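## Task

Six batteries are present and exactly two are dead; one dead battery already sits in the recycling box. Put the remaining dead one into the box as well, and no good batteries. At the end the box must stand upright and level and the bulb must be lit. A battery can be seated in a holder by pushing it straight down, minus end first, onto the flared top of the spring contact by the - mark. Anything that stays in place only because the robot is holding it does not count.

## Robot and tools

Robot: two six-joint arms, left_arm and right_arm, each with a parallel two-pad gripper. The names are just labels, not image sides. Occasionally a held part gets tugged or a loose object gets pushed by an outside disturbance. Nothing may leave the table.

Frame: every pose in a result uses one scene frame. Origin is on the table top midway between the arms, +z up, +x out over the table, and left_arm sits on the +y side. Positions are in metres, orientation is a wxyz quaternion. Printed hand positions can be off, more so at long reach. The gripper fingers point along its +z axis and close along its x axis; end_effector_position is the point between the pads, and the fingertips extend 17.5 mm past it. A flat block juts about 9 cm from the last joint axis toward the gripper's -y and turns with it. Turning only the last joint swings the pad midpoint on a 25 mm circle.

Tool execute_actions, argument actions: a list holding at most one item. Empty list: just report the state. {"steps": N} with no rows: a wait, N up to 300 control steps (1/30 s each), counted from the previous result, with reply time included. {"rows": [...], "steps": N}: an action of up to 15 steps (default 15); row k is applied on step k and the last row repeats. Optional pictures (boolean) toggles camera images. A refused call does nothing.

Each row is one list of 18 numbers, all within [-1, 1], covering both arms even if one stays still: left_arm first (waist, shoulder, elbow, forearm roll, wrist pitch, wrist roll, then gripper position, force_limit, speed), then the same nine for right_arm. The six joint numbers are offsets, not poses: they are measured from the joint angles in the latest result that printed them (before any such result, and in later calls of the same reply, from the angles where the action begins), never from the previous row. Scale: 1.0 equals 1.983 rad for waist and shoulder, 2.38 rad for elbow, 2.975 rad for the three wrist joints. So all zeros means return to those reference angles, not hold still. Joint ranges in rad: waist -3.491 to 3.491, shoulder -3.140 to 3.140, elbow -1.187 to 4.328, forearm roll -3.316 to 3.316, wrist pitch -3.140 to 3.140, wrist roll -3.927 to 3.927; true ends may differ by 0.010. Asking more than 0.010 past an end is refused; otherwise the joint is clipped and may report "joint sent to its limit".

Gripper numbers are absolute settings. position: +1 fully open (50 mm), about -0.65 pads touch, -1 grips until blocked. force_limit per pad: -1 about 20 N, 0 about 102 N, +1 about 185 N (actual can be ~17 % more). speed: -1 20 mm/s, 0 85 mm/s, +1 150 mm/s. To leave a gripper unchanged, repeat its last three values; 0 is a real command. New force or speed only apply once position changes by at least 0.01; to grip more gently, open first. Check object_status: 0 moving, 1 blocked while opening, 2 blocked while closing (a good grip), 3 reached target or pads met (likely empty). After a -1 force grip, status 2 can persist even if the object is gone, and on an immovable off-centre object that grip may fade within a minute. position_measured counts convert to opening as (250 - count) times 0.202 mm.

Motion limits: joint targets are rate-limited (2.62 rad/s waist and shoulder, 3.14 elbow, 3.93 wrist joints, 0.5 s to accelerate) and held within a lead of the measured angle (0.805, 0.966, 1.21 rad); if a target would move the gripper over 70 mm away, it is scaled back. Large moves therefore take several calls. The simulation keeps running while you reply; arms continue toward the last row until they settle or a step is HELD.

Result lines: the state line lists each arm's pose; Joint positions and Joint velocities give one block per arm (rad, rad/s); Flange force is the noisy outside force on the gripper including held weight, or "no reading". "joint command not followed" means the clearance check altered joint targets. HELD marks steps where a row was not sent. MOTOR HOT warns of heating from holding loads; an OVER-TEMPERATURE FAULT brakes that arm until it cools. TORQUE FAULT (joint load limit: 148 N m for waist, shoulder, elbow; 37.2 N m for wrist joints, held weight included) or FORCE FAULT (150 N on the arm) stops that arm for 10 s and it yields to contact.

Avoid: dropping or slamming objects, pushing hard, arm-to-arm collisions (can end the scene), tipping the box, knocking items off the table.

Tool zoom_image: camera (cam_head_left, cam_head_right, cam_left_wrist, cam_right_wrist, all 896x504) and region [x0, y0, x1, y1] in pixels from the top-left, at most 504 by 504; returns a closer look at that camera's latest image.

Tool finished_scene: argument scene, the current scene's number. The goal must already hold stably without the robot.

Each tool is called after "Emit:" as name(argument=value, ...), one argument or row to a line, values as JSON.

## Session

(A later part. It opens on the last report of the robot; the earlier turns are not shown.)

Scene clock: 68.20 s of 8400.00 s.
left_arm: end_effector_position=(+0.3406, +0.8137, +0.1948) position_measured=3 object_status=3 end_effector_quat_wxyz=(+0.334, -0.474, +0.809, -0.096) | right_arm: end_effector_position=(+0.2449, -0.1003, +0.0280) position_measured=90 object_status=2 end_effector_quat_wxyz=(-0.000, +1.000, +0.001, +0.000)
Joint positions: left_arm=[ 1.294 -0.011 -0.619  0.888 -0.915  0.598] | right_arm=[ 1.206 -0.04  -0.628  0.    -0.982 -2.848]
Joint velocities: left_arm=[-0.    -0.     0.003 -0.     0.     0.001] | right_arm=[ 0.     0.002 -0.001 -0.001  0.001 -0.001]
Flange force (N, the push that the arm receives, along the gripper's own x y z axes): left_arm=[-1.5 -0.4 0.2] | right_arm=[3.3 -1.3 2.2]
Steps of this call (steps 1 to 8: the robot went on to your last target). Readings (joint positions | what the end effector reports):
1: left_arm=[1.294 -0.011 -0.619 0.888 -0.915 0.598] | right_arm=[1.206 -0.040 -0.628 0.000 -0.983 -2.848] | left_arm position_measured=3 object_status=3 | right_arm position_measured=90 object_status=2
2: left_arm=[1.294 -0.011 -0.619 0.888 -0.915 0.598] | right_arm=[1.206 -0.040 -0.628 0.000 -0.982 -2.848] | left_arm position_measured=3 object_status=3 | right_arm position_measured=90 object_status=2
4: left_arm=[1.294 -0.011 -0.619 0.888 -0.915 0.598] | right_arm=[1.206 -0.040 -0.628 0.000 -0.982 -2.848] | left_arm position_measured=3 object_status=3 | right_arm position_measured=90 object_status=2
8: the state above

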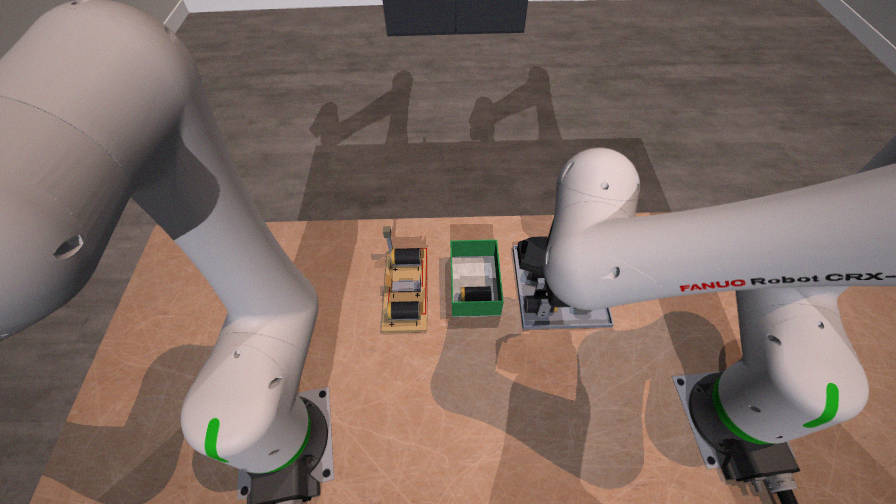

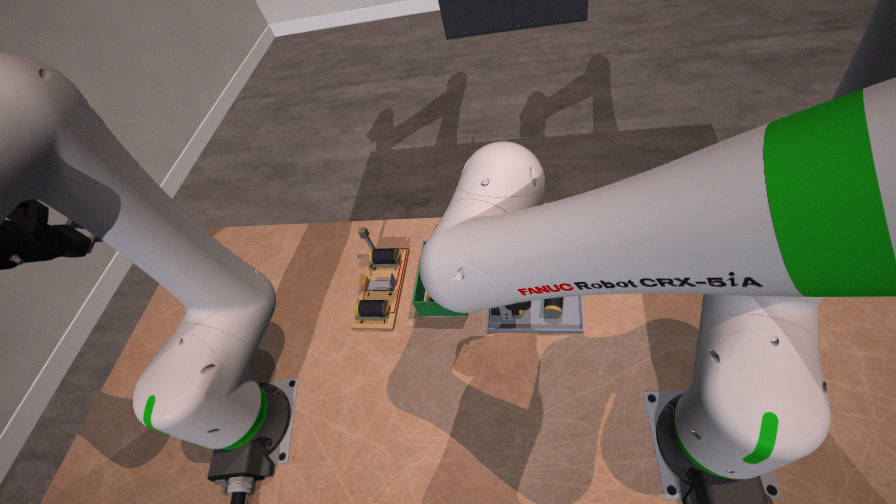

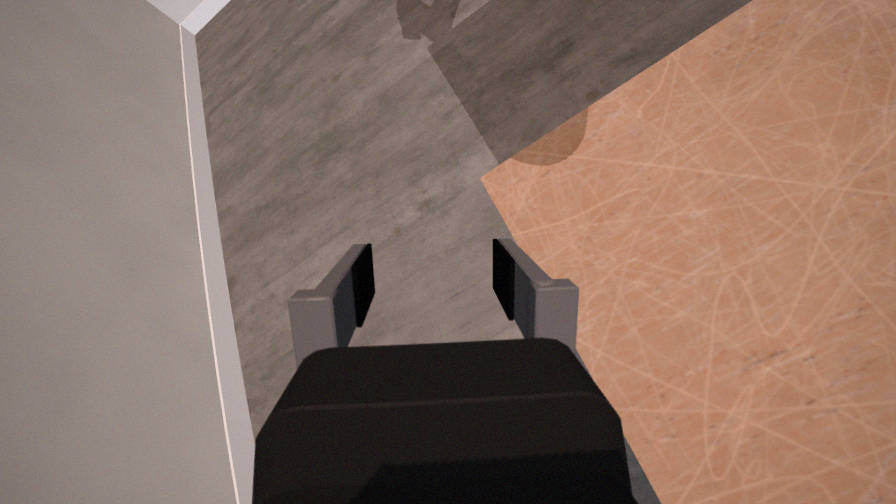

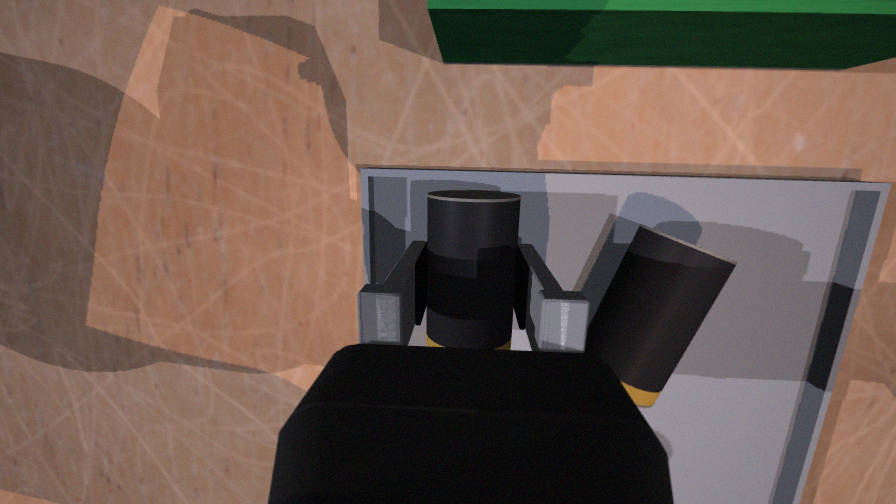

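Emit:
execute_actions(
  actions=[
    {"rows":[[0,0,0,0,0,0,1,0,0,0,0.0004,-0.0002,0,0.0004,0,-1,-0.5,-0.3],[0,0,0,0,0,0,1,0,0,0,0.0007,-0.0004,0,0.0008,0,-1,-0.5,-0.3],[0,0,0,0,0,0,1,0,0,0,0.001,-0.0006,0,0.0011,0,-1,-0.5,-0.3],[0,0,0,0,0,0,1,0,0,0,0.001,-0.0006,0,0.0011,0,-1,-0.5,-0.3],[0,0,0,0,0,0,1,0,0,0,0.001,-0.0006,0,0.0011,0,-1,-0.5,-0.3],[0,0,0,0,0,0,1,0,0,0,0.001,-0.0006,0,0.0011,0,-1,-0.5,-0.3],[0,0,0,0,0,0,1,0,0,0,0.001,-0.0006,0,0.0011,0,0.7,-0.5,-0.3]],"steps":12},
  ],
  pictures=false,
)

Emit:
execute_actions(
  actions=[
    {"rows":[[0,0,0,0,0,0,1,0,0,0,-0.003,0.002,0,-0.0036,0,0.7,-0.5,-0.3],[0,0,0,0,0,0,1,0,0,0,-0.0075,0.005,0,-0.009,0,0.7,-0.5,-0.3],[0,0,0,0,0,0,1,0,0,0,-0.013,0.009,0,-0.016,0,0.7,-0.5,-0.3],[0,0,0,0,0,0,1,0,0,0,-0.019,0.0135,0,-0.0235,0,0.7,-0.5,-0.3],[0,0,0,0,0,0,1,0,0,0,-0.025,0.018,0,-0.031,0,0.7,-0.5,-0.3],[0,0,0,0,0,0,1,0,0,0,-0.031,0.023,0,-0.039,0,0.7,-0.5,-0.3],[0,0,0,0,0,0,1,0,0,0,-0.0358,0.027,0,-0.0454,0,0.7,-0.5,-0.3],[0,0,0,0,0,0,1,0,0,0,-0.0358,0.027,0,-0.0454,0,0.7,-0.5,-0.3],[0,0,0,0,0,0,1,0,0,0,-0.0358,0.027,0,-0.0454,0,0.7,-0.5,-0.3],[0,0,0,0,0,0,1,0,0,-0.083,0.0046,0.0582,0,-0.0435,-0.0573,0.8,-0.5,-0.3]],"steps":15},
  ],
  pictures=false,
)

Emit:
execute_actions(
  actions=[
    {"steps":14},
  ],
)

Scene clock: 80.13 s of 8400.00 s.
left_arm: end_effector_position=(+0.3406, +0.8137, +0.1948) position_measured=3 object_status=3 end_effector_quat_wxyz=(+0.334, -0.474, +0.809, -0.096) | right_arm: end_effector_position=(+0.2449, -0.1004, +0.0268) position_measured=48 object_status=0 end_effector_quat_wxyz=(-0.000, +1.000, +0.001, +0.000)
Joint positions: left_arm=[ 1.294 -0.011 -0.619  0.888 -0.915  0.598] | right_arm=[ 1.206 -0.038 -0.629  0.    -0.979 -2.848]
Joint velocities: left_arm=[ 0.    -0.    -0.     0.001 -0.    -0.001] | right_arm=[-0.     0.001  0.001  0.002  0.    -0.002]
Flange force (N, the push that the arm receives, along the gripper's own x y z axes): left_arm=[-1.4 -0.2 0.4] | right_arm=[5.2 -1.3 1.4]
Steps of this call (steps 1 to 15: the robot went on to your last target; steps 16 to 90: nothing new was sent; then 8.53 s passed at rest; steps 91 to 102: all 12 steps of this action). Readings (joint positions | what the end effector reports):
91: left_arm=[1.294 -0.011 -0.619 0.888 -0.915 0.598] | right_arm=[1.206 -0.039 -0.628 0.000 -0.982 -2.848] | left_arm position_measured=3 object_status=3 | right_arm position_measured=90 object_status=2
92: left_arm=[1.294 -0.011 -0.619 0.888 -0.915 0.598] | right_arm=[1.206 -0.039 -0.628 0.000 -0.981 -2.848] | left_arm position_measured=3 object_status=3 | right_arm position_measured=90 object_status=2
94: left_arm=[1.294 -0.011 -0.619 0.888 -0.915 0.598] | right_arm=[1.206 -0.038 -0.629 0.000 -0.979 -2.848] | left_arm position_measured=3 object_status=3 | right_arm position_measured=90 object_status=2
98: left_arm=[1.294 -0.011 -0.619 0.888 -0.915 0.598] | right_arm=[1.206 -0.038 -0.629 0.000 -0.979 -2.848] | left_arm position_measured=3 object_status=3 | right_arm position_measured=75 object_status=0
102: the state above

Scene clock: 80.63 s of 8400.00 s.
left_arm: end_effector_position=(+0.3406, +0.8137, +0.1948) position_measured=3 object_status=3 end_effector_quat_wxyz=(+0.334, -0.474, +0.809, -0.096) | right_arm: end_effector_position=(+0.2751, -0.0967, +0.0833) position_measured=32 object_status=0 end_effector_quat_wxyz=(-0.010, +0.998, -0.069, +0.003)
Joint positions: left_arm=[ 1.294 -0.011 -0.619  0.888 -0.915  0.598] | right_arm=[ 1.137 -0.081 -0.521  0.    -1.11  -2.919]
Joint velocities: left_arm=[-0.     0.    -0.001  0.001 -0.001 -0.001] | right_arm=[-0.827  0.376  0.321 -0.001  0.028 -0.849]
Flange force (N, the push that the arm receives, along the gripper's own x y z axes): left_arm=[-1.0 -0.1 -0.4] | right_arm=[-15.6 -8.8 -14.4]
Steps of this call (steps 1 to 15: all 15 steps of this action). Readings (joint positions | what the end effector reports):
1: left_arm=[1.294 -0.011 -0.619 0.888 -0.915 0.598] | right_arm=[1.206 -0.038 -0.629 0.000 -0.979 -2.848] | left_arm position_measured=3 object_status=3 | right_arm position_measured=48 object_status=0
2: left_arm=[1.294 -0.011 -0.619 0.888 -0.915 0.598] | right_arm=[1.206 -0.039 -0.628 0.000 -0.981 -2.848] | left_arm position_measured=3 object_status=3 | right_arm position_measured=48 object_status=0
4: left_arm=[1.294 -0.011 -0.619 0.888 -0.915 0.598] | right_arm=[1.206 -0.051 -0.618 0.000 -1.003 -2.848] | left_arm position_measured=3 object_status=3 | right_arm position_measured=48 object_status=0
8: left_arm=[1.294 -0.011 -0.619 0.888 -0.915 0.598] | right_arm=[1.206 -0.090 -0.583 0.000 -1.077 -2.848] | left_arm position_measured=3 object_status=3 | right_arm position_measured=48 object_status=3
15: the state above

Scene clock: 81.10 s of 8400.00 s.
left_arm: end_effector_position=(+0.3406, +0.8137, +0.1948) position_measured=3 object_status=3 end_effector_quat_wxyz=(+0.334, -0.474, +0.809, -0.096) | right_arm: end_effector_position=(+0.3116, -0.1137, +0.0750) position_measured=32 object_status=3 end_effector_quat_wxyz=(-0.000, +0.986, -0.166, +0.000)
Joint positions: left_arm=[ 1.294 -0.011 -0.619  0.888 -0.915  0.598] | right_arm=[ 1.041 -0.028 -0.491  0.    -1.108 -3.019]
Joint velocities: left_arm=[ 0.  0.  0.  0.  0. -0.] | right_arm=[-0.001  0.001  0.    -0.    -0.001  0.001]
Flange force (N, the push that the arm receives, along the gripper's own x y z axes): left_arm=[-2.6 -0.1 -0.2] | right_arm=[2.2 1.4 0.9]
Steps of this call (steps 1 to 14: the robot went on to your last target). Readings (joint positions | what the end effector reports):
1: left_arm=[1.294 -0.011 -0.619 0.888 -0.915 0.598] | right_arm=[1.109 -0.067 -0.511 0.000 -1.110 -2.948] | left_arm position_measured=3 object_status=3 | right_arm position_measured=32 object_status=0
2: left_arm=[1.294 -0.011 -0.619 0.888 -0.915 0.598] | right_arm=[1.084 -0.053 -0.503 0.000 -1.109 -2.974] | left_arm position_measured=3 object_status=3 | right_arm position_measured=32 object_status=0
4: left_arm=[1.294 -0.011 -0.619 0.888 -0.915 0.598] | right_arm=[1.051 -0.034 -0.493 0.000 -1.108 -3.008] | left_arm position_measured=3 object_status=3 | right_arm position_measured=32 object_status=3
8: left_arm=[1.294 -0.011 -0.619 0.888 -0.915 0.598] | right_arm=[1.041 -0.029 -0.491 0.000 -1.108 -3.018] | left_arm position_measured=3 object_status=3 | right_arm position_measured=32 object_status=3
14: the state above

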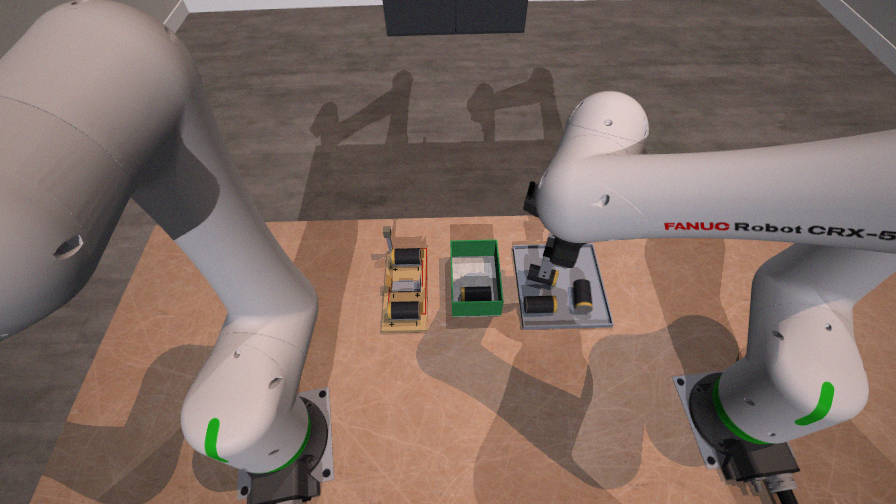

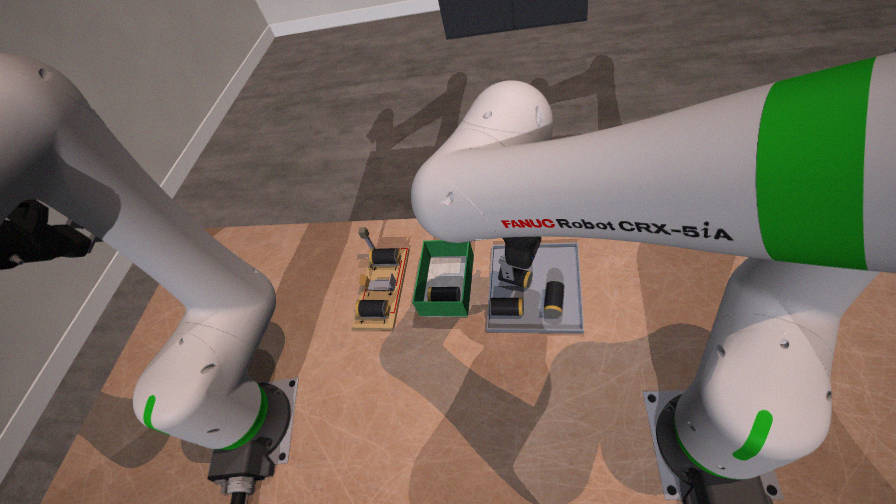

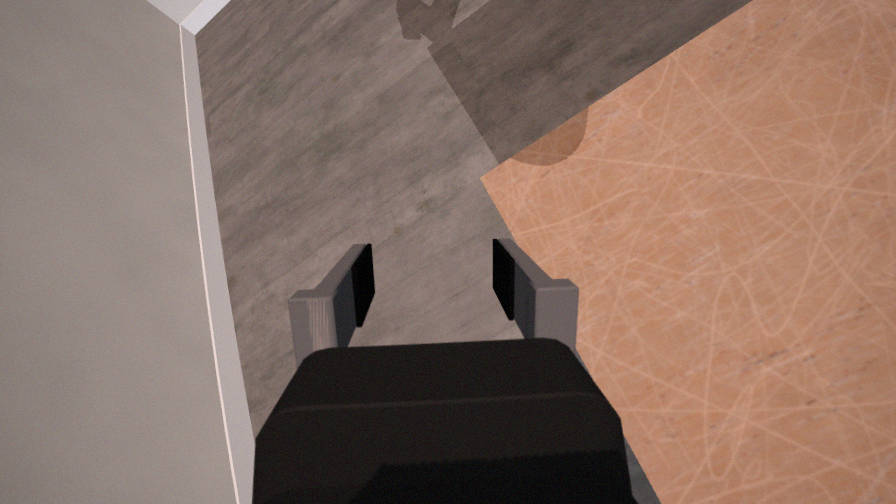

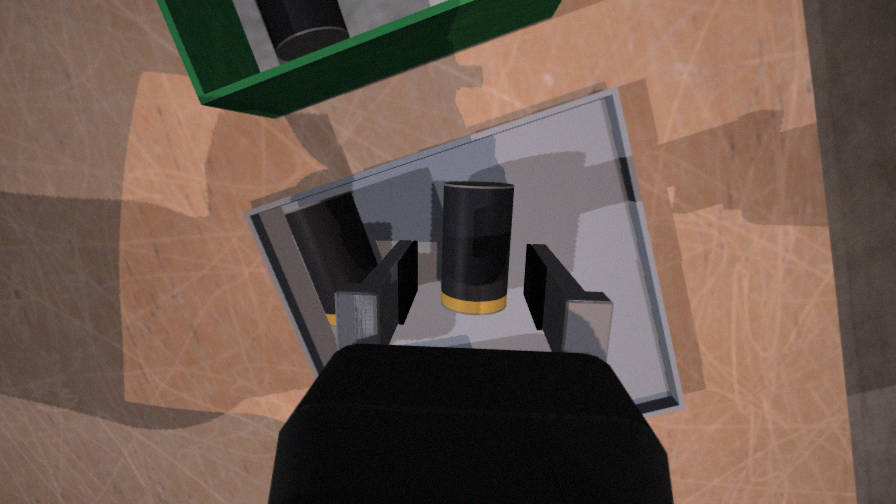

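Emit:
execute_actions(
  actions=[
    {"rows":[[0,0,0,0,0,0,1,0,0,-0.001,0.003,-0.001,0,0.003,0.0007,0.8,-0.5,-0.3],[0,0,0,0,0,0,1,0,0,-0.002,0.0065,-0.0035,0,0.007,0.0014,0.8,-0.5,-0.3],[0,0,0,0,0,0,1,0,0,-0.0031,0.0105,-0.0065,0,0.012,0.0021,0.8,-0.5,-0.3],[0,0,0,0,0,0,1,0,0,-0.0031,0.0145,-0.0097,0,0.0174,0.0021,0.8,-0.5,-0.3],[0,0,0,0,0,0,1,0,0,-0.0031,0.0187,-0.0129,0,0.0228,0.0021,0.8,-0.5,-0.3],[0,0,0,0,0,0,1,0,0,-0.0031,0.023,-0.016,0,0.0281,0.0021,0.8,-0.5,-0.3],[0,0,0,0,0,0,1,0,0,-0.0031,0.027,-0.0188,0,0.033,0.0021,0.8,-0.5,-0.3],[0,0,0,0,0,0,1,0,0,-0.0031,0.0303,-0.0211,0,0.0371,0.0021,0.8,-0.5,-0.3],[0,0,0,0,0,0,1,0,0,-0.0031,0.033,-0.0229,0,0.0403,0.0021,0.8,-0.5,-0.3],[0,0,0,0,0,0,1,0,0,-0.0031,0.0348,-0.0241,0,0.0425,0.0021,0.8,-0.5,-0.3],[0,0,0,0,0,0,1,0,0,-0.0031,0.0357,-0.0247,0,0.0436,0.0021,0.8,-0.5,-0.3],[0,0,0,0,0,0,1,0,0,-0.0031,0.0361,-0.025,0,0.0441,0.0021,0.8,-0.5,-0.3]],"steps":15},
  ],
  pictures=false,
)

Emit:
execute_actions(
  actions=[
    {"steps":4},
  ],
  pictures=false,
)

Emit:
execute_actions(
  actions=[
    {"rows":[[0,0,0,0,0,0,1,0,0,0,0,0,0,0,0,-1,-0.5,-0.3]],"steps":13},
  ],
)

Scene clock: 91.57 s of 8400.00 s.
left_arm: end_effector_position=(+0.3406, +0.8137, +0.1948) position_measured=3 object_status=3 end_effector_quat_wxyz=(+0.334, -0.474, +0.809, -0.096) | right_arm: end_effector_position=(+0.3137, -0.1145, +0.0263) position_measured=32 object_status=3 end_effector_quat_wxyz=(-0.000, +0.986, -0.166, +0.000)
Joint positions: left_arm=[ 1.294 -0.011 -0.619  0.888 -0.915  0.598] | right_arm=[ 1.035  0.043 -0.55   0.    -0.977 -3.012]
Joint velocities: left_arm=[-0.    -0.    -0.002  0.001 -0.     0.001] | right_arm=[ 0.     0.002 -0.003  0.     0.003  0.001]
Flange force (N, the push that the arm receives, along the gripper's own x y z axes): left_arm=[-1.4 0.2 -0.3] | right_arm=[2.6 -1.9 0.0]
Steps of this call (steps 1 to 30: the robot went on to your last target; steps 31 to 90: nothing new was sent; then 6.97 s passed at rest; steps 91 to 105: all 15 steps of this action). Readings (joint positions | what the end effector reports):
91: left_arm=[1.294 -0.011 -0.619 0.888 -0.915 0.598] | right_arm=[1.041 -0.028 -0.491 0.000 -1.108 -3.019] | left_arm position_measured=3 object_status=3 | right_arm position_measured=32 object_status=3
92: left_arm=[1.294 -0.011 -0.619 0.888 -0.915 0.598] | right_arm=[1.040 -0.026 -0.491 0.000 -1.105 -3.019] | left_arm position_measured=3 object_status=3 | right_arm position_measured=32 object_status=3
94: left_arm=[1.294 -0.011 -0.619 0.888 -0.915 0.598] | right_arm=[1.037 -0.016 -0.499 0.000 -1.087 -3.015] | left_arm position_measured=3 object_status=3 | right_arm position_measured=32 object_status=3
98: left_arm=[1.294 -0.011 -0.619 0.888 -0.915 0.598] | right_arm=[1.035 0.013 -0.526 0.000 -1.032 -3.012] | left_arm position_measured=3 object_status=3 | right_arm position_measured=32 object_status=3
105: the state above

Scene clock: 91.70 s of 8400.00 s.
left_arm: end_effector_position=(+0.3406, +0.8137, +0.1948) position_measured=3 object_status=3 end_effector_quat_wxyz=(+0.334, -0.474, +0.809, -0.096) | right_arm: end_effector_position=(+0.3137, -0.1146, +0.0262) position_measured=32 object_status=3 end_effector_quat_wxyz=(-0.000, +0.986, -0.166, +0.000)
Joint positions: left_arm=[ 1.294 -0.011 -0.619  0.888 -0.915  0.598] | right_arm=[ 1.035  0.043 -0.55   0.    -0.977 -3.012]
Joint velocities: left_arm=[-0.     0.     0.     0.    -0.    -0.001] | right_arm=[-0.     0.001 -0.001 -0.001  0.001  0.001]
Flange force (N, the push that the arm receives, along the gripper's own x y z axes): left_arm=[-2.6 -0.1 0.0] | right_arm=[4.5 -5.3 2.0]
Steps of this call (steps 1 to 4: the robot went on to your last target). Readings (joint positions | what the end effector reports):
1: left_arm=[1.294 -0.011 -0.619 0.888 -0.915 0.598] | right_arm=[1.035 0.043 -0.550 0.000 -0.977 -3.012] | left_arm position_measured=3 object_status=3 | right_arm position_measured=32 object_status=3
2: left_arm=[1.294 -0.011 -0.619 0.888 -0.915 0.598] | right_arm=[1.035 0.043 -0.550 0.000 -0.977 -3.012] | left_arm position_measured=3 object_status=3 | right_arm position_measured=32 object_status=3
4: the state above

Scene clock: 92.13 s of 8400.00 s.
left_arm: end_effector_position=(+0.3406, +0.8137, +0.1948) position_measured=3 object_status=3 end_effector_quat_wxyz=(+0.334, -0.474, +0.809, -0.096) | right_arm: end_effector_position=(+0.3137, -0.1146, +0.0262) position_measured=90 object_status=2 end_effector_quat_wxyz=(-0.000, +0.986, -0.166, +0.000)
Joint positions: left_arm=[ 1.294 -0.011 -0.619  0.888 -0.915  0.598] | right_arm=[ 1.035  0.043 -0.55   0.    -0.977 -3.012]
Joint velocities: left_arm=[ 0.    -0.    -0.     0.001 -0.    -0.001] | right_arm=[-0.    -0.    -0.001  0.    -0.    -0.   ]
Flange force (N, the push that the arm receives, along the gripper's own x y z axes): left_arm=[-1.5 -0.8 0.4] | right_arm=[6.2 -5.2 4.5]
Steps of this call (steps 1 to 13: all 13 steps of this action). Readings (joint positions | what the end effector reports):
1: left_arm=[1.294 -0.011 -0.619 0.888 -0.915 0.598] | right_arm=[1.035 0.043 -0.550 0.000 -0.977 -3.012] | left_arm position_measured=3 object_status=3 | right_arm position_measured=36 object_status=0
2: left_arm=[1.294 -0.011 -0.619 0.888 -0.915 0.598] | right_arm=[1.035 0.043 -0.550 0.000 -0.977 -3.012] | left_arm position_measured=3 object_status=3 | right_arm position_measured=47 object_status=0
4: left_arm=[1.294 -0.011 -0.619 0.888 -0.915 0.598] | right_arm=[1.035 0.043 -0.550 0.000 -0.977 -3.012] | left_arm position_measured=3 object_status=3 | right_arm position_measured=68 object_status=0
8: left_arm=[1.294 -0.011 -0.619 0.888 -0.915 0.598] | right_arm=[1.035 0.043 -0.550 0.000 -0.977 -3.012] | left_arm position_measured=3 object_status=3 | right_arm position_measured=90 object_status=0
13: the state above

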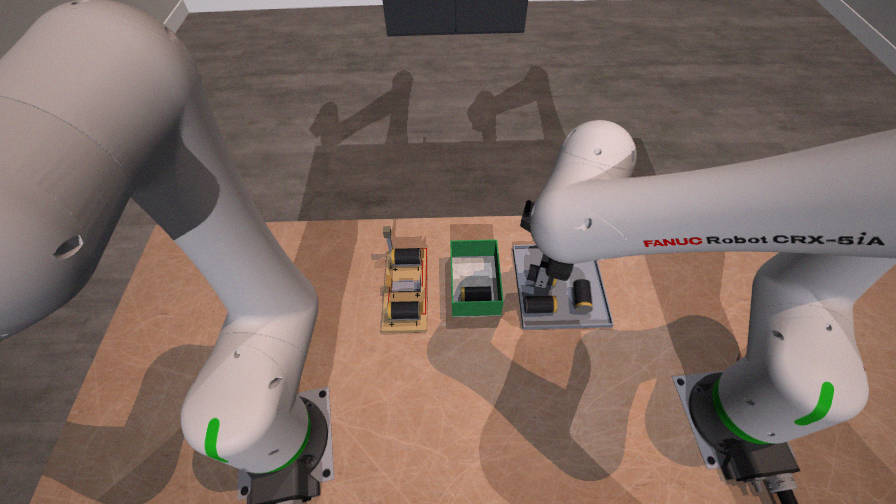

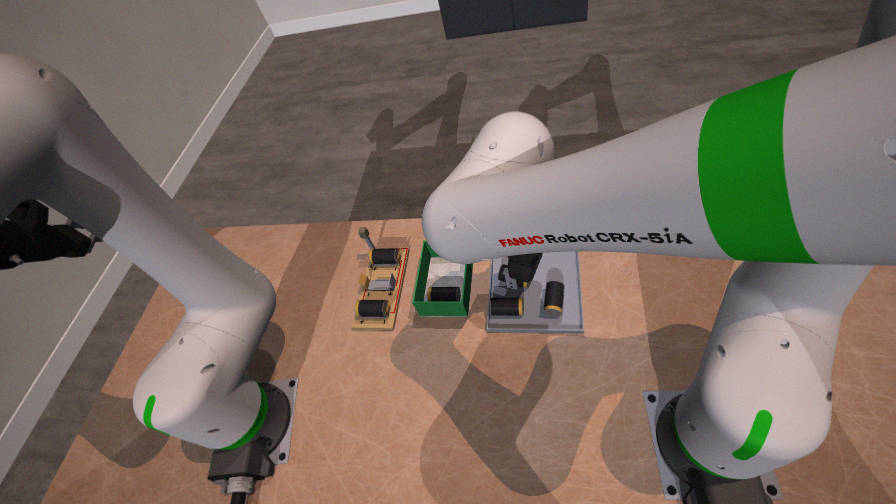

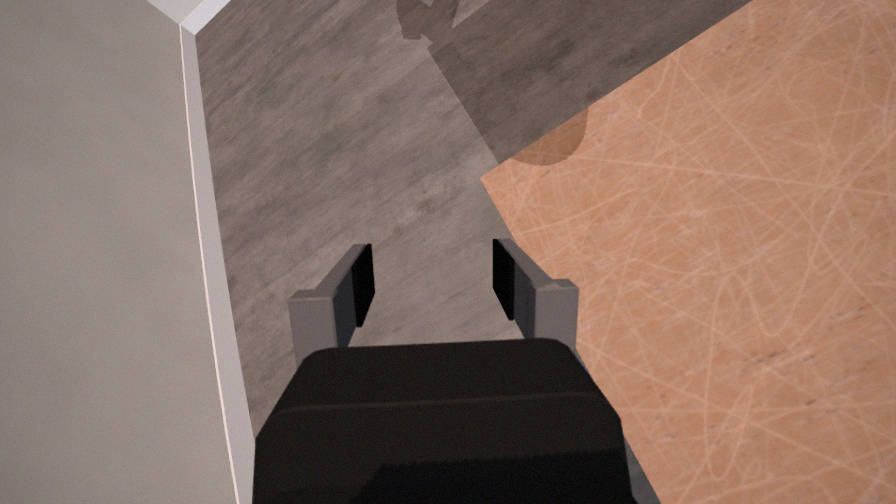

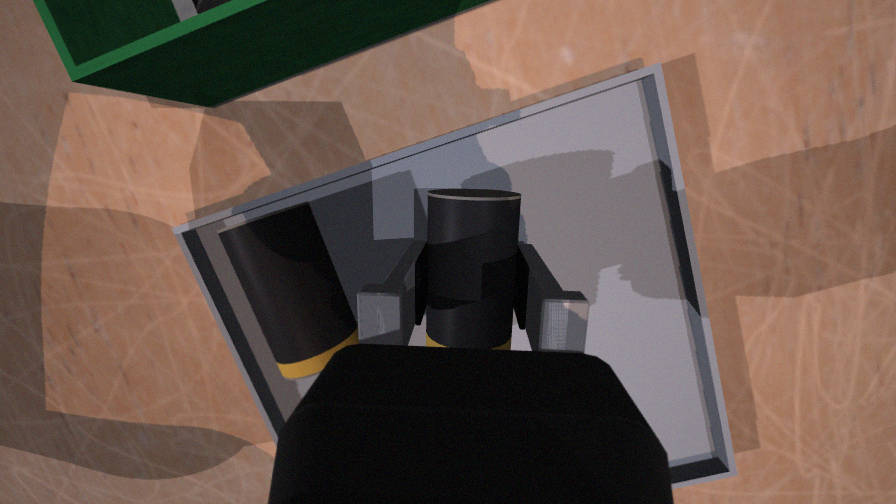

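Emit:
execute_actions(
  actions=[
    {"rows":[[0,0,0,0,0,0,1,0,0,0,-0.002,0.0014,0,-0.0025,0,-1,-0.5,-0.3],[0,0,0,0,0,0,1,0,0,0,-0.006,0.0042,0,-0.0074,0,-1,-0.5,-0.3],[0,0,0,0,0,0,1,0,0,0,-0.011,0.0078,0,-0.0136,0,-1,-0.5,-0.3],[0,0,0,0,0,0,1,0,0,0,-0.017,0.0122,0,-0.0211,0,-1,-0.5,-0.3],[0,0,0,0,0,0,1,0,0,0,-0.023,0.0167,0,-0.0287,0,-1,-0.5,-0.3],[0,0,0,0,0,0,1,0,0,0,-0.029,0.0213,0,-0.0364,0,-1,-0.5,-0.3],[0,0,0,0,0,0,1,0,0,0,-0.0348,0.026,0,-0.044,0,-1,-0.5,-0.3],[0,0,0,0,0,0,1,0,0,0,-0.0396,0.0312,0,-0.0513,0,-1,-0.5,-0.3],[0,0,0,0,0,0,1,0,0,0,-0.0444,0.0363,0,-0.0587,0,-1,-0.5,-0.3],[0,0,0,0,0,0,1,0,0,0,-0.0492,0.0415,0,-0.066,0,-1,-0.5,-0.3],[0,0,0,0,0,0,1,0,0,0,-0.0492,0.0415,0,-0.066,0,-1,-0.5,-0.3],[0,0,0,0,0,0,1,0,0,0.1073,0.2396,0.3321,0,-0.106,0.041,-1,-0.5,-0.3]],"steps":15},
  ],
  pictures=false,
)

Emit:
execute_actions(
  actions=[
    {"steps":30},
  ],
)

Scene clock: 100.73 s of 8400.00 s.
left_arm: end_effector_position=(+0.3406, +0.8137, +0.1948) position_measured=3 object_status=3 end_effector_quat_wxyz=(+0.334, -0.474, +0.809, -0.096) | right_arm: end_effector_position=(+0.3197, -0.0952, +0.1136) position_measured=90 object_status=2 end_effector_quat_wxyz=(-0.014, +0.987, -0.160, +0.004)
Joint positions: left_arm=[ 1.294 -0.011 -0.619  0.888 -0.915  0.598] | right_arm=[ 1.042 -0.044 -0.41   0.    -1.175 -3.008]
Joint velocities: left_arm=[-0.     0.     0.002 -0.001  0.    -0.   ] | right_arm=[ 0.161  0.274  0.764  0.    -0.104  0.09 ]
Flange force (N, the push that the arm receives, along the gripper's own x y z axes): left_arm=[-2.2 -0.1 0.0] | right_arm=[5.4 25.8 -7.8]
Steps of this call (steps 1 to 15: the robot went on to your last target; steps 16 to 90: nothing new was sent; then 5.10 s passed at rest; steps 91 to 105: all 15 steps of this action). Readings (joint positions | what the end effector reports):
91: left_arm=[1.294 -0.011 -0.619 0.888 -0.915 0.598] | right_arm=[1.035 0.043 -0.550 0.000 -0.977 -3.012] | left_arm position_measured=3 object_status=3 | right_arm position_measured=90 object_status=2
92: left_arm=[1.294 -0.011 -0.619 0.888 -0.915 0.598] | right_arm=[1.035 0.042 -0.549 0.000 -0.979 -3.012] | left_arm position_measured=3 object_status=3 | right_arm position_measured=90 object_status=2
94: left_arm=[1.294 -0.011 -0.619 0.888 -0.915 0.598] | right_arm=[1.035 0.032 -0.541 0.000 -0.998 -3.012] | left_arm position_measured=3 object_status=3 | right_arm position_measured=90 object_status=2
98: left_arm=[1.294 -0.011 -0.619 0.888 -0.915 0.598] | right_arm=[1.035 -0.006 -0.507 0.000 -1.069 -3.012] | left_arm position_measured=3 object_status=3 | right_arm position_measured=90 object_status=2
105: the state above

Scene clock: 101.73 s of 8400.00 s.
left_arm: end_effector_position=(+0.3406, +0.8137, +0.1948) position_measured=3 object_status=3 end_effector_quat_wxyz=(+0.334, -0.474, +0.809, -0.096) | right_arm: end_effector_position=(+0.3007, +0.1753, +0.0951) position_measured=90 object_status=2 end_effector_quat_wxyz=(-0.000, +1.000, +0.000, +0.000)
Joint positions: left_arm=[ 1.294 -0.011 -0.619  0.888 -0.915  0.598] | right_arm=[ 1.248  0.518  0.24   0.    -1.292 -2.89 ]
Joint velocities: left_arm=[ 0.    -0.    -0.002  0.001  0.    -0.001] | right_arm=[-0.001  0.001 -0.002 -0.002 -0.001 -0.001]
Flange force (N, the push that the arm receives, along the gripper's own x y z axes): left_arm=[-1.9 0.0 0.2] | right_arm=[3.0 -2.7 0.7]
Steps of this call (steps 1 to 30: the robot went on to your last target). Readings (joint positions | what the end effector reports):
1: left_arm=[1.294 -0.011 -0.619 0.888 -0.915 0.598] | right_arm=[1.049 -0.031 -0.382 0.000 -1.179 -3.004] | left_arm position_measured=3 object_status=3 | right_arm position_measured=90 object_status=2
2: left_arm=[1.294 -0.011 -0.619 0.888 -0.915 0.598] | right_arm=[1.057 -0.013 -0.351 0.000 -1.183 -2.999] | left_arm position_measured=3 object_status=3 | right_arm position_measured=90 object_status=2
4: left_arm=[1.294 -0.011 -0.619 0.888 -0.915 0.598] | right_arm=[1.078 0.040 -0.289 0.000 -1.195 -2.988] | left_arm position_measured=3 object_status=3 | right_arm position_measured=90 object_status=2
8: left_arm=[1.294 -0.011 -0.619 0.888 -0.915 0.598] | right_arm=[1.119 0.158 -0.159 0.000 -1.219 -2.964] | left_arm position_measured=3 object_status=3 | right_arm position_measured=90 object_status=2
30: the state above

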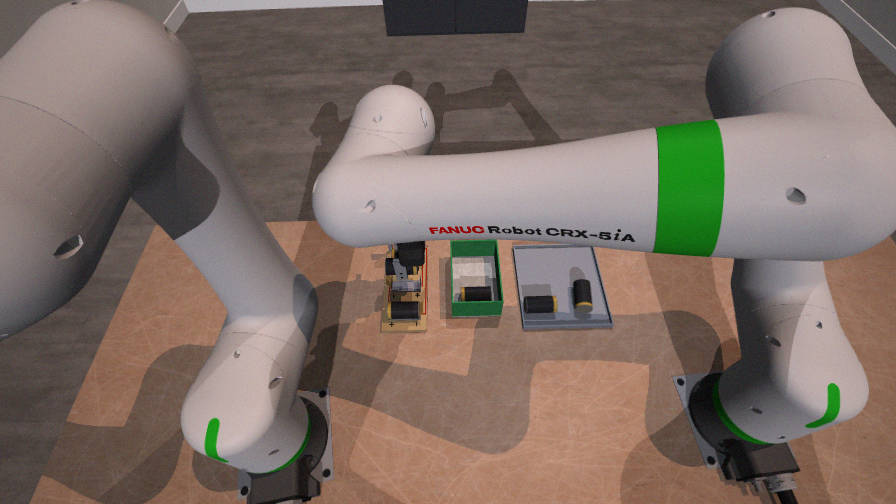

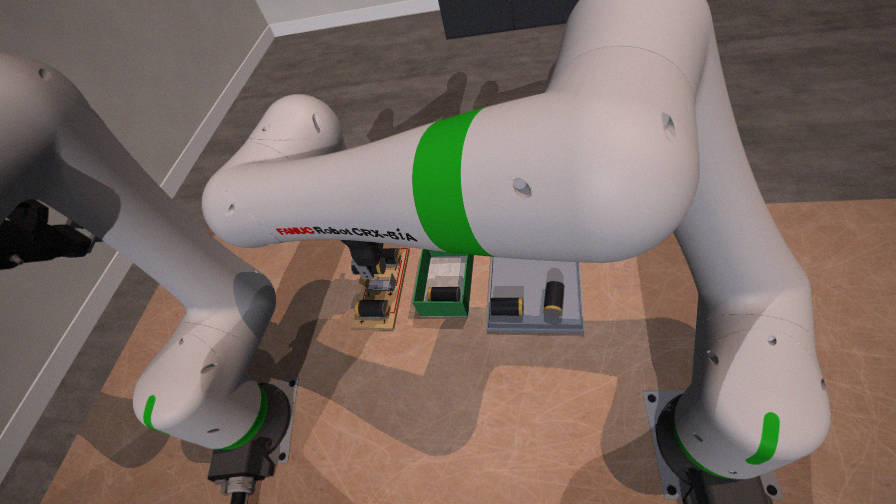

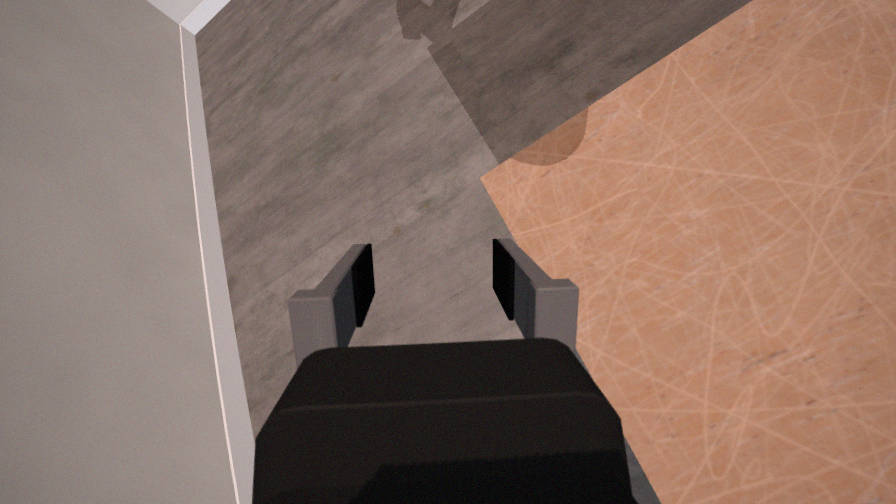

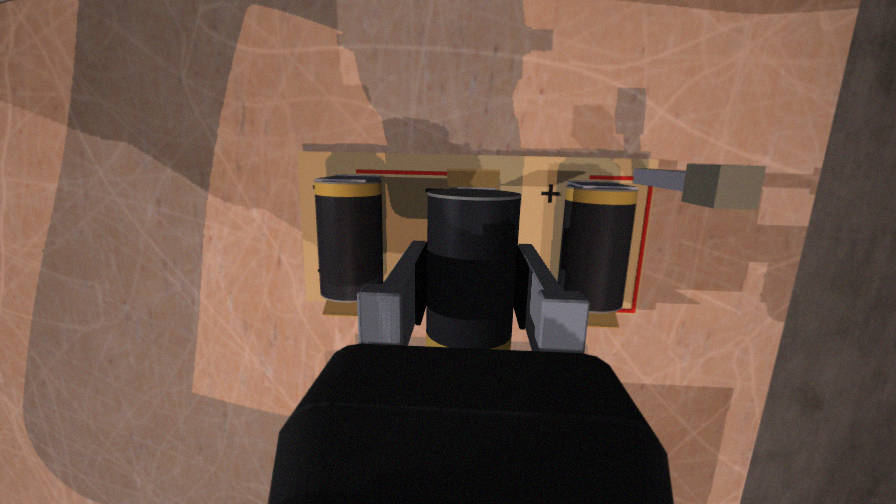

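Emit:
execute_actions(
  actions=[
    {"rows":[[0,0,0,0,0,0,1,0,0,0,0.0011,-0.0017,0,0.0021,0,-1,-0.5,-0.3],[0,0,0,0,0,0,1,0,0,0,0.0027,-0.0041,0,0.0051,0,-1,-0.5,-0.3],[0,0,0,0,0,0,1,0,0,0,0.0044,-0.0066,0,0.0082,0,-1,-0.5,-0.3],[0,0,0,0,0,0,1,0,0,0,0.0061,-0.009,0,0.0113,0,-1,-0.5,-0.3],[0,0,0,0,0,0,1,0,0,0,0.0078,-0.0114,0,0.0143,0,-1,-0.5,-0.3],[0,0,0,0,0,0,1,0,0,0,0.0095,-0.0138,0,0.0173,0,-1,-0.5,-0.3],[0,0,0,0,0,0,1,0,0,0,0.0109,-0.0155,0,0.0196,0,-1,-0.5,-0.3],[0,0,0,0,0,0,1,0,0,0,0.0123,-0.0172,0,0.0219,0,-1,-0.5,-0.3],[0,0,0,0,0,0,1,0,0,0,0.0138,-0.0188,0,0.0242,0,-1,-0.5,-0.3],[0,0,0,0,0,0,1,0,0,0,0.0152,-0.0204,0,0.0264,0,-1,-0.5,-0.3],[0,0,0,0,0,0,1,0,0,0,0.0167,-0.022,0,0.0287,0,-1,-0.5,-0.3],[0,0,0,0,0,0,1,0,0,0,0.0181,-0.0236,0,0.0309,0,-1,-0.5,-0.3]],"steps":15},
  ],
)

Scene clock: 108.10 s of 8400.00 s.
left_arm: end_effector_position=(+0.3406, +0.8137, +0.1948) position_measured=3 object_status=3 end_effector_quat_wxyz=(+0.334, -0.474, +0.809, -0.096) | right_arm: end_effector_position=(+0.3006, +0.1752, +0.0501) position_measured=90 object_status=2 end_effector_quat_wxyz=(+0.000, +1.000, +0.000, +0.000)
Joint positions: left_arm=[ 1.294 -0.011 -0.619  0.888 -0.915  0.598] | right_arm=[ 1.248  0.554  0.184  0.    -1.201 -2.89 ]
Joint velocities: left_arm=[ 0.     0.     0.001 -0.001 -0.    -0.   ] | right_arm=[ 0.     0.002 -0.005 -0.003  0.013  0.001]
Flange force (N, the push that the arm receives, along the gripper's own x y z axes): left_arm=[-1.8 -0.3 -0.2] | right_arm=[4.7 -8.6 15.3]
Steps of this call (steps 1 to 15: the robot went on to your last target; steps 16 to 90: nothing new was sent; then 2.87 s passed at rest; steps 91 to 105: all 15 steps of this action). Readings (joint positions | what the end effector reports):
91: left_arm=[1.294 -0.011 -0.619 0.888 -0.915 0.598] | right_arm=[1.248 0.518 0.240 0.000 -1.292 -2.890] | left_arm position_measured=3 object_status=3 | right_arm position_measured=90 object_status=2
92: left_arm=[1.294 -0.011 -0.619 0.888 -0.915 0.598] | right_arm=[1.248 0.519 0.239 0.000 -1.289 -2.890] | left_arm position_measured=3 object_status=3 | right_arm position_measured=90 object_status=2
94: left_arm=[1.294 -0.011 -0.619 0.888 -0.915 0.598] | right_arm=[1.248 0.524 0.230 0.001 -1.277 -2.890] | left_arm position_measured=3 object_status=3 | right_arm position_measured=90 object_status=2
98: left_arm=[1.294 -0.011 -0.619 0.888 -0.915 0.598] | right_arm=[1.248 0.537 0.208 0.001 -1.242 -2.890] | left_arm position_measured=3 object_status=3 | right_arm position_measured=90 object_status=2
105: the state above

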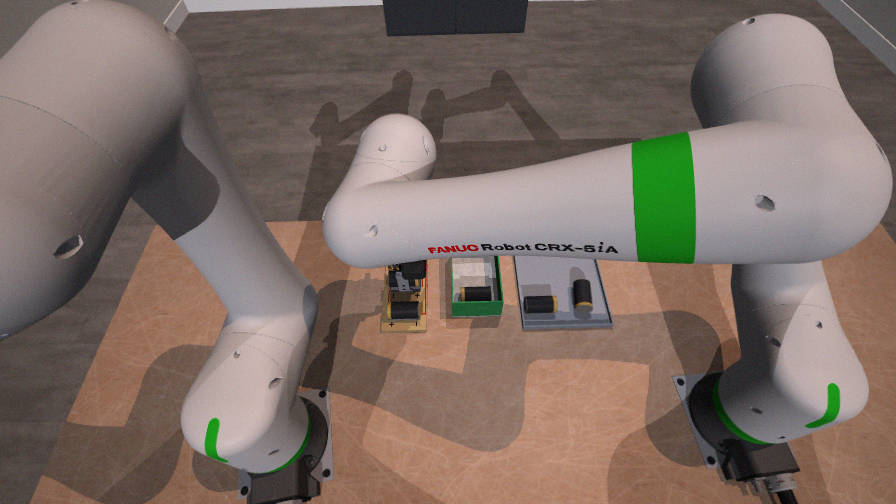

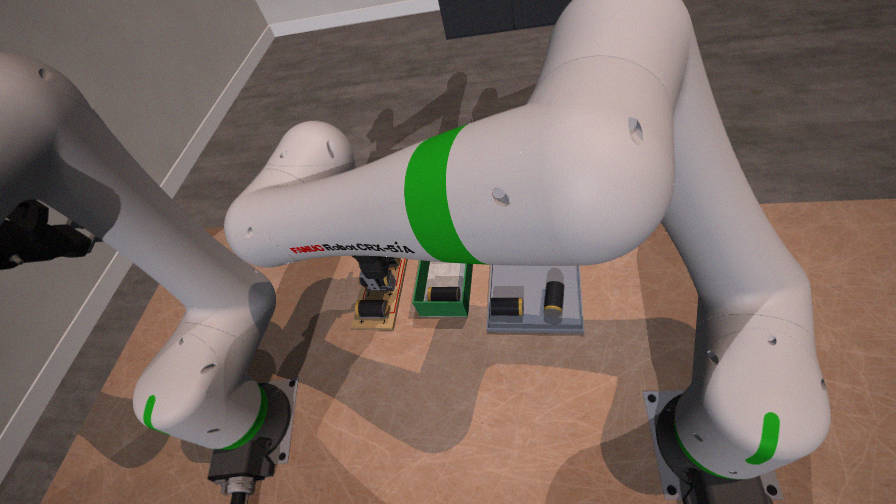

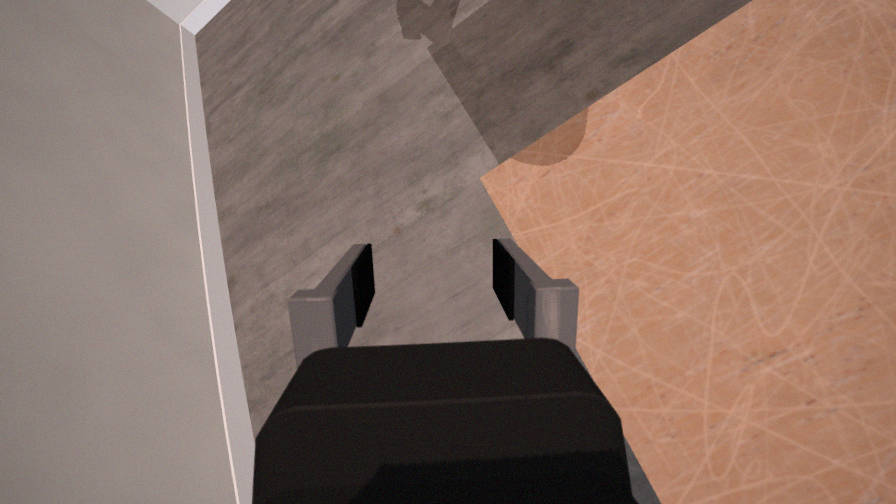

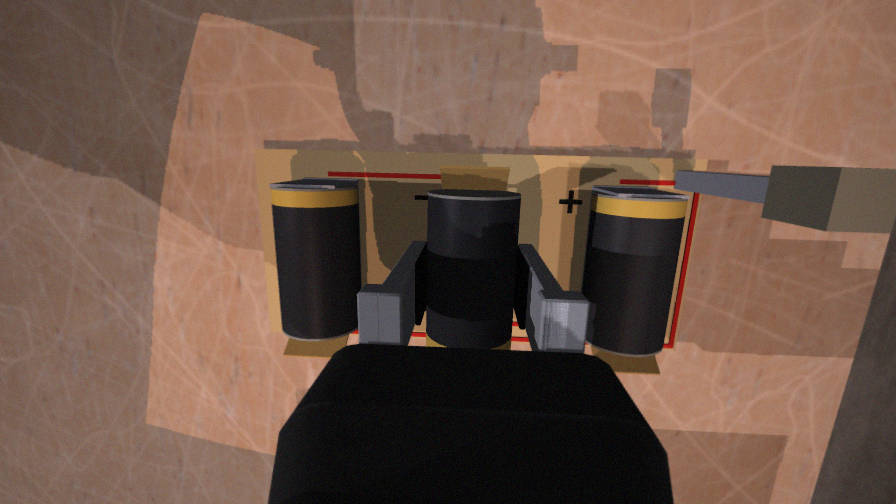

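Emit:
execute_actions(
  actions=[
    {"rows":[[0,0,0,0,0,0,1,0,0,0,0.0007,-0.0007,0,0.001,0,-1,-0.5,-0.3],[0,0,0,0,0,0,1,0,0,0,0.0014,-0.0014,0,0.002,0,-1,-0.5,-0.3],[0,0,0,0,0,0,1,0,0,0,0.0021,-0.0021,0,0.0031,0,-1,-0.5,-0.3],[0,0,0,0,0,0,1,0,0,0,0.0028,-0.0028,0,0.0041,0,-1,-0.5,-0.3],[0,0,0,0,0,0,1,0,0,0,0.0035,-0.0035,0,0.0051,0,-1,-0.5,-0.3],[0,0,0,0,0,0,1,0,0,0,0.0042,-0.0041,0,0.0061,0,-1,-0.5,-0.3],[0,0,0,0,0,0,1,0,0,0,0.0049,-0.0048,0,0.0071,0,-1,-0.5,-0.3],[0,0,0,0,0,0,1,0,0,0,0.0056,-0.0055,0,0.0081,0,-1,-0.5,-0.3],[0,0,0,0,0,0,1,0,0,0,0.0061,-0.0059,0,0.0088,0,-1,-0.5,-0.3],[0,0,0,0,0,0,1,0,0,0,0.0064,-0.0062,0,0.0093,0,-1,-0.5,-0.3]],"steps":15},
  ],
)

Scene clock: 113.57 s of 8400.00 s.
left_arm: end_effector_position=(+0.3406, +0.8137, +0.1948) position_measured=3 object_status=3 end_effector_quat_wxyz=(+0.334, -0.474, +0.809, -0.096) | right_arm: end_effector_position=(+0.3007, +0.1752, +0.0364) position_measured=90 object_status=2 end_effector_quat_wxyz=(+0.000, +1.000, +0.000, +0.000)
Joint positions: left_arm=[ 1.294 -0.011 -0.619  0.888 -0.915  0.598] | right_arm=[ 1.248  0.567  0.169  0.    -1.173 -2.89 ]
Joint velocities: left_arm=[-0.    -0.001  0.001 -0.     0.001 -0.001] | right_arm=[ 0.     0.     0.    -0.001  0.002 -0.002]
Flange force (N, the push that the arm receives, along the gripper's own x y z axes): left_arm=[-2.5 -0.7 0.4] | right_arm=[3.3 -2.5 0.8]
Steps of this call (steps 1 to 15: the robot went on to your last target; steps 16 to 90: nothing new was sent; then 1.97 s passed at rest; steps 91 to 105: all 15 steps of this action). Readings (joint positions | what the end effector reports):
91: left_arm=[1.294 -0.011 -0.619 0.888 -0.915 0.598] | right_arm=[1.248 0.554 0.184 0.000 -1.200 -2.890] | left_arm position_measured=3 object_status=3 | right_arm position_measured=90 object_status=2
92: left_arm=[1.294 -0.011 -0.619 0.888 -0.915 0.598] | right_arm=[1.248 0.554 0.183 0.000 -1.199 -2.890] | left_arm position_measured=3 object_status=3 | right_arm position_measured=90 object_status=2
94: left_arm=[1.294 -0.011 -0.619 0.888 -0.915 0.598] | right_arm=[1.248 0.557 0.180 0.000 -1.194 -2.890] | left_arm position_measured=3 object_status=3 | right_arm position_measured=90 object_status=2
98: left_arm=[1.294 -0.011 -0.619 0.888 -0.915 0.598] | right_arm=[1.248 0.563 0.174 0.000 -1.182 -2.890] | left_arm position_measured=3 object_status=3 | right_arm position_measured=90 object_status=2
105: the state above

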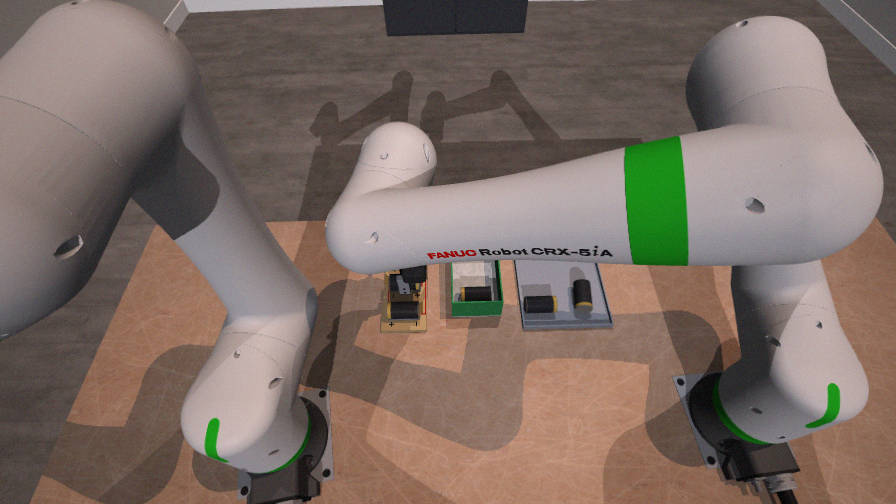

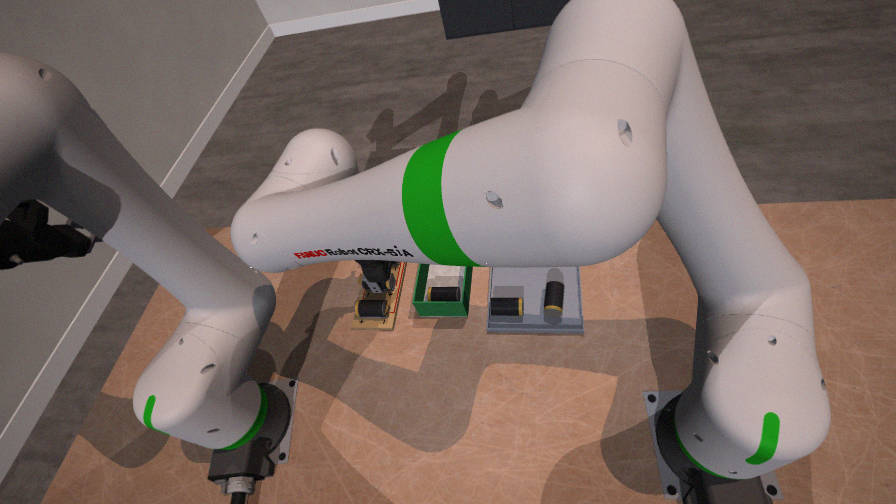

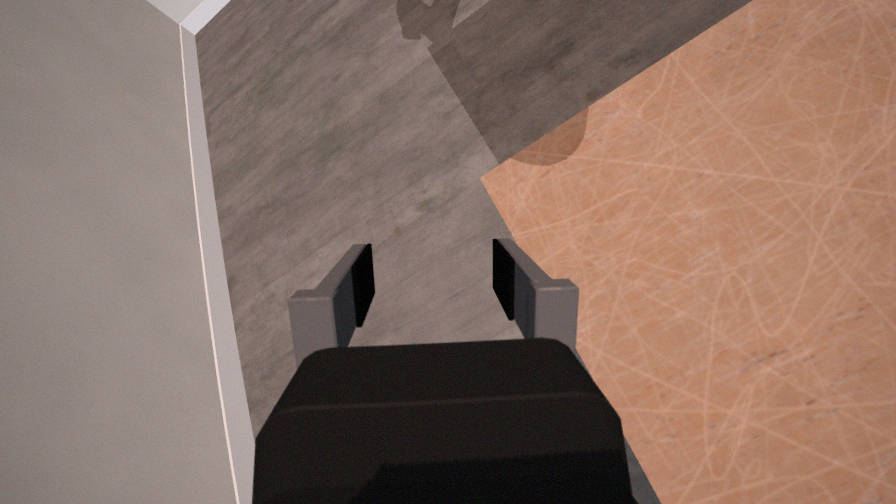

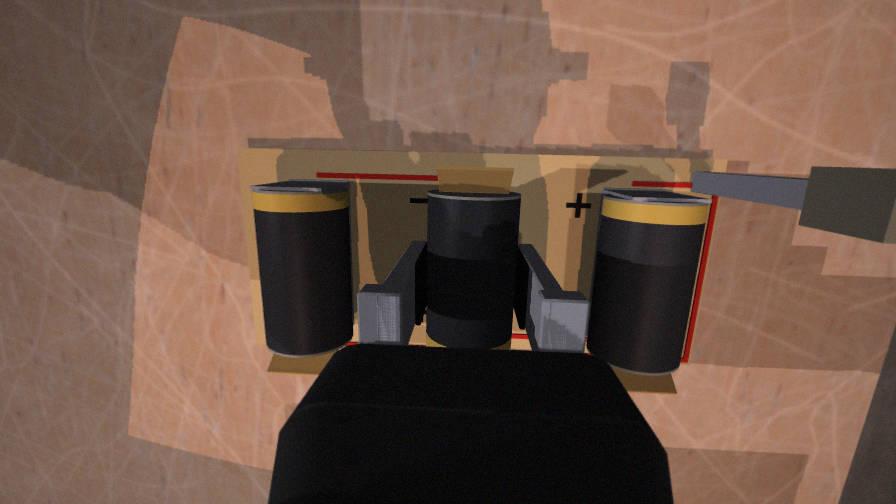

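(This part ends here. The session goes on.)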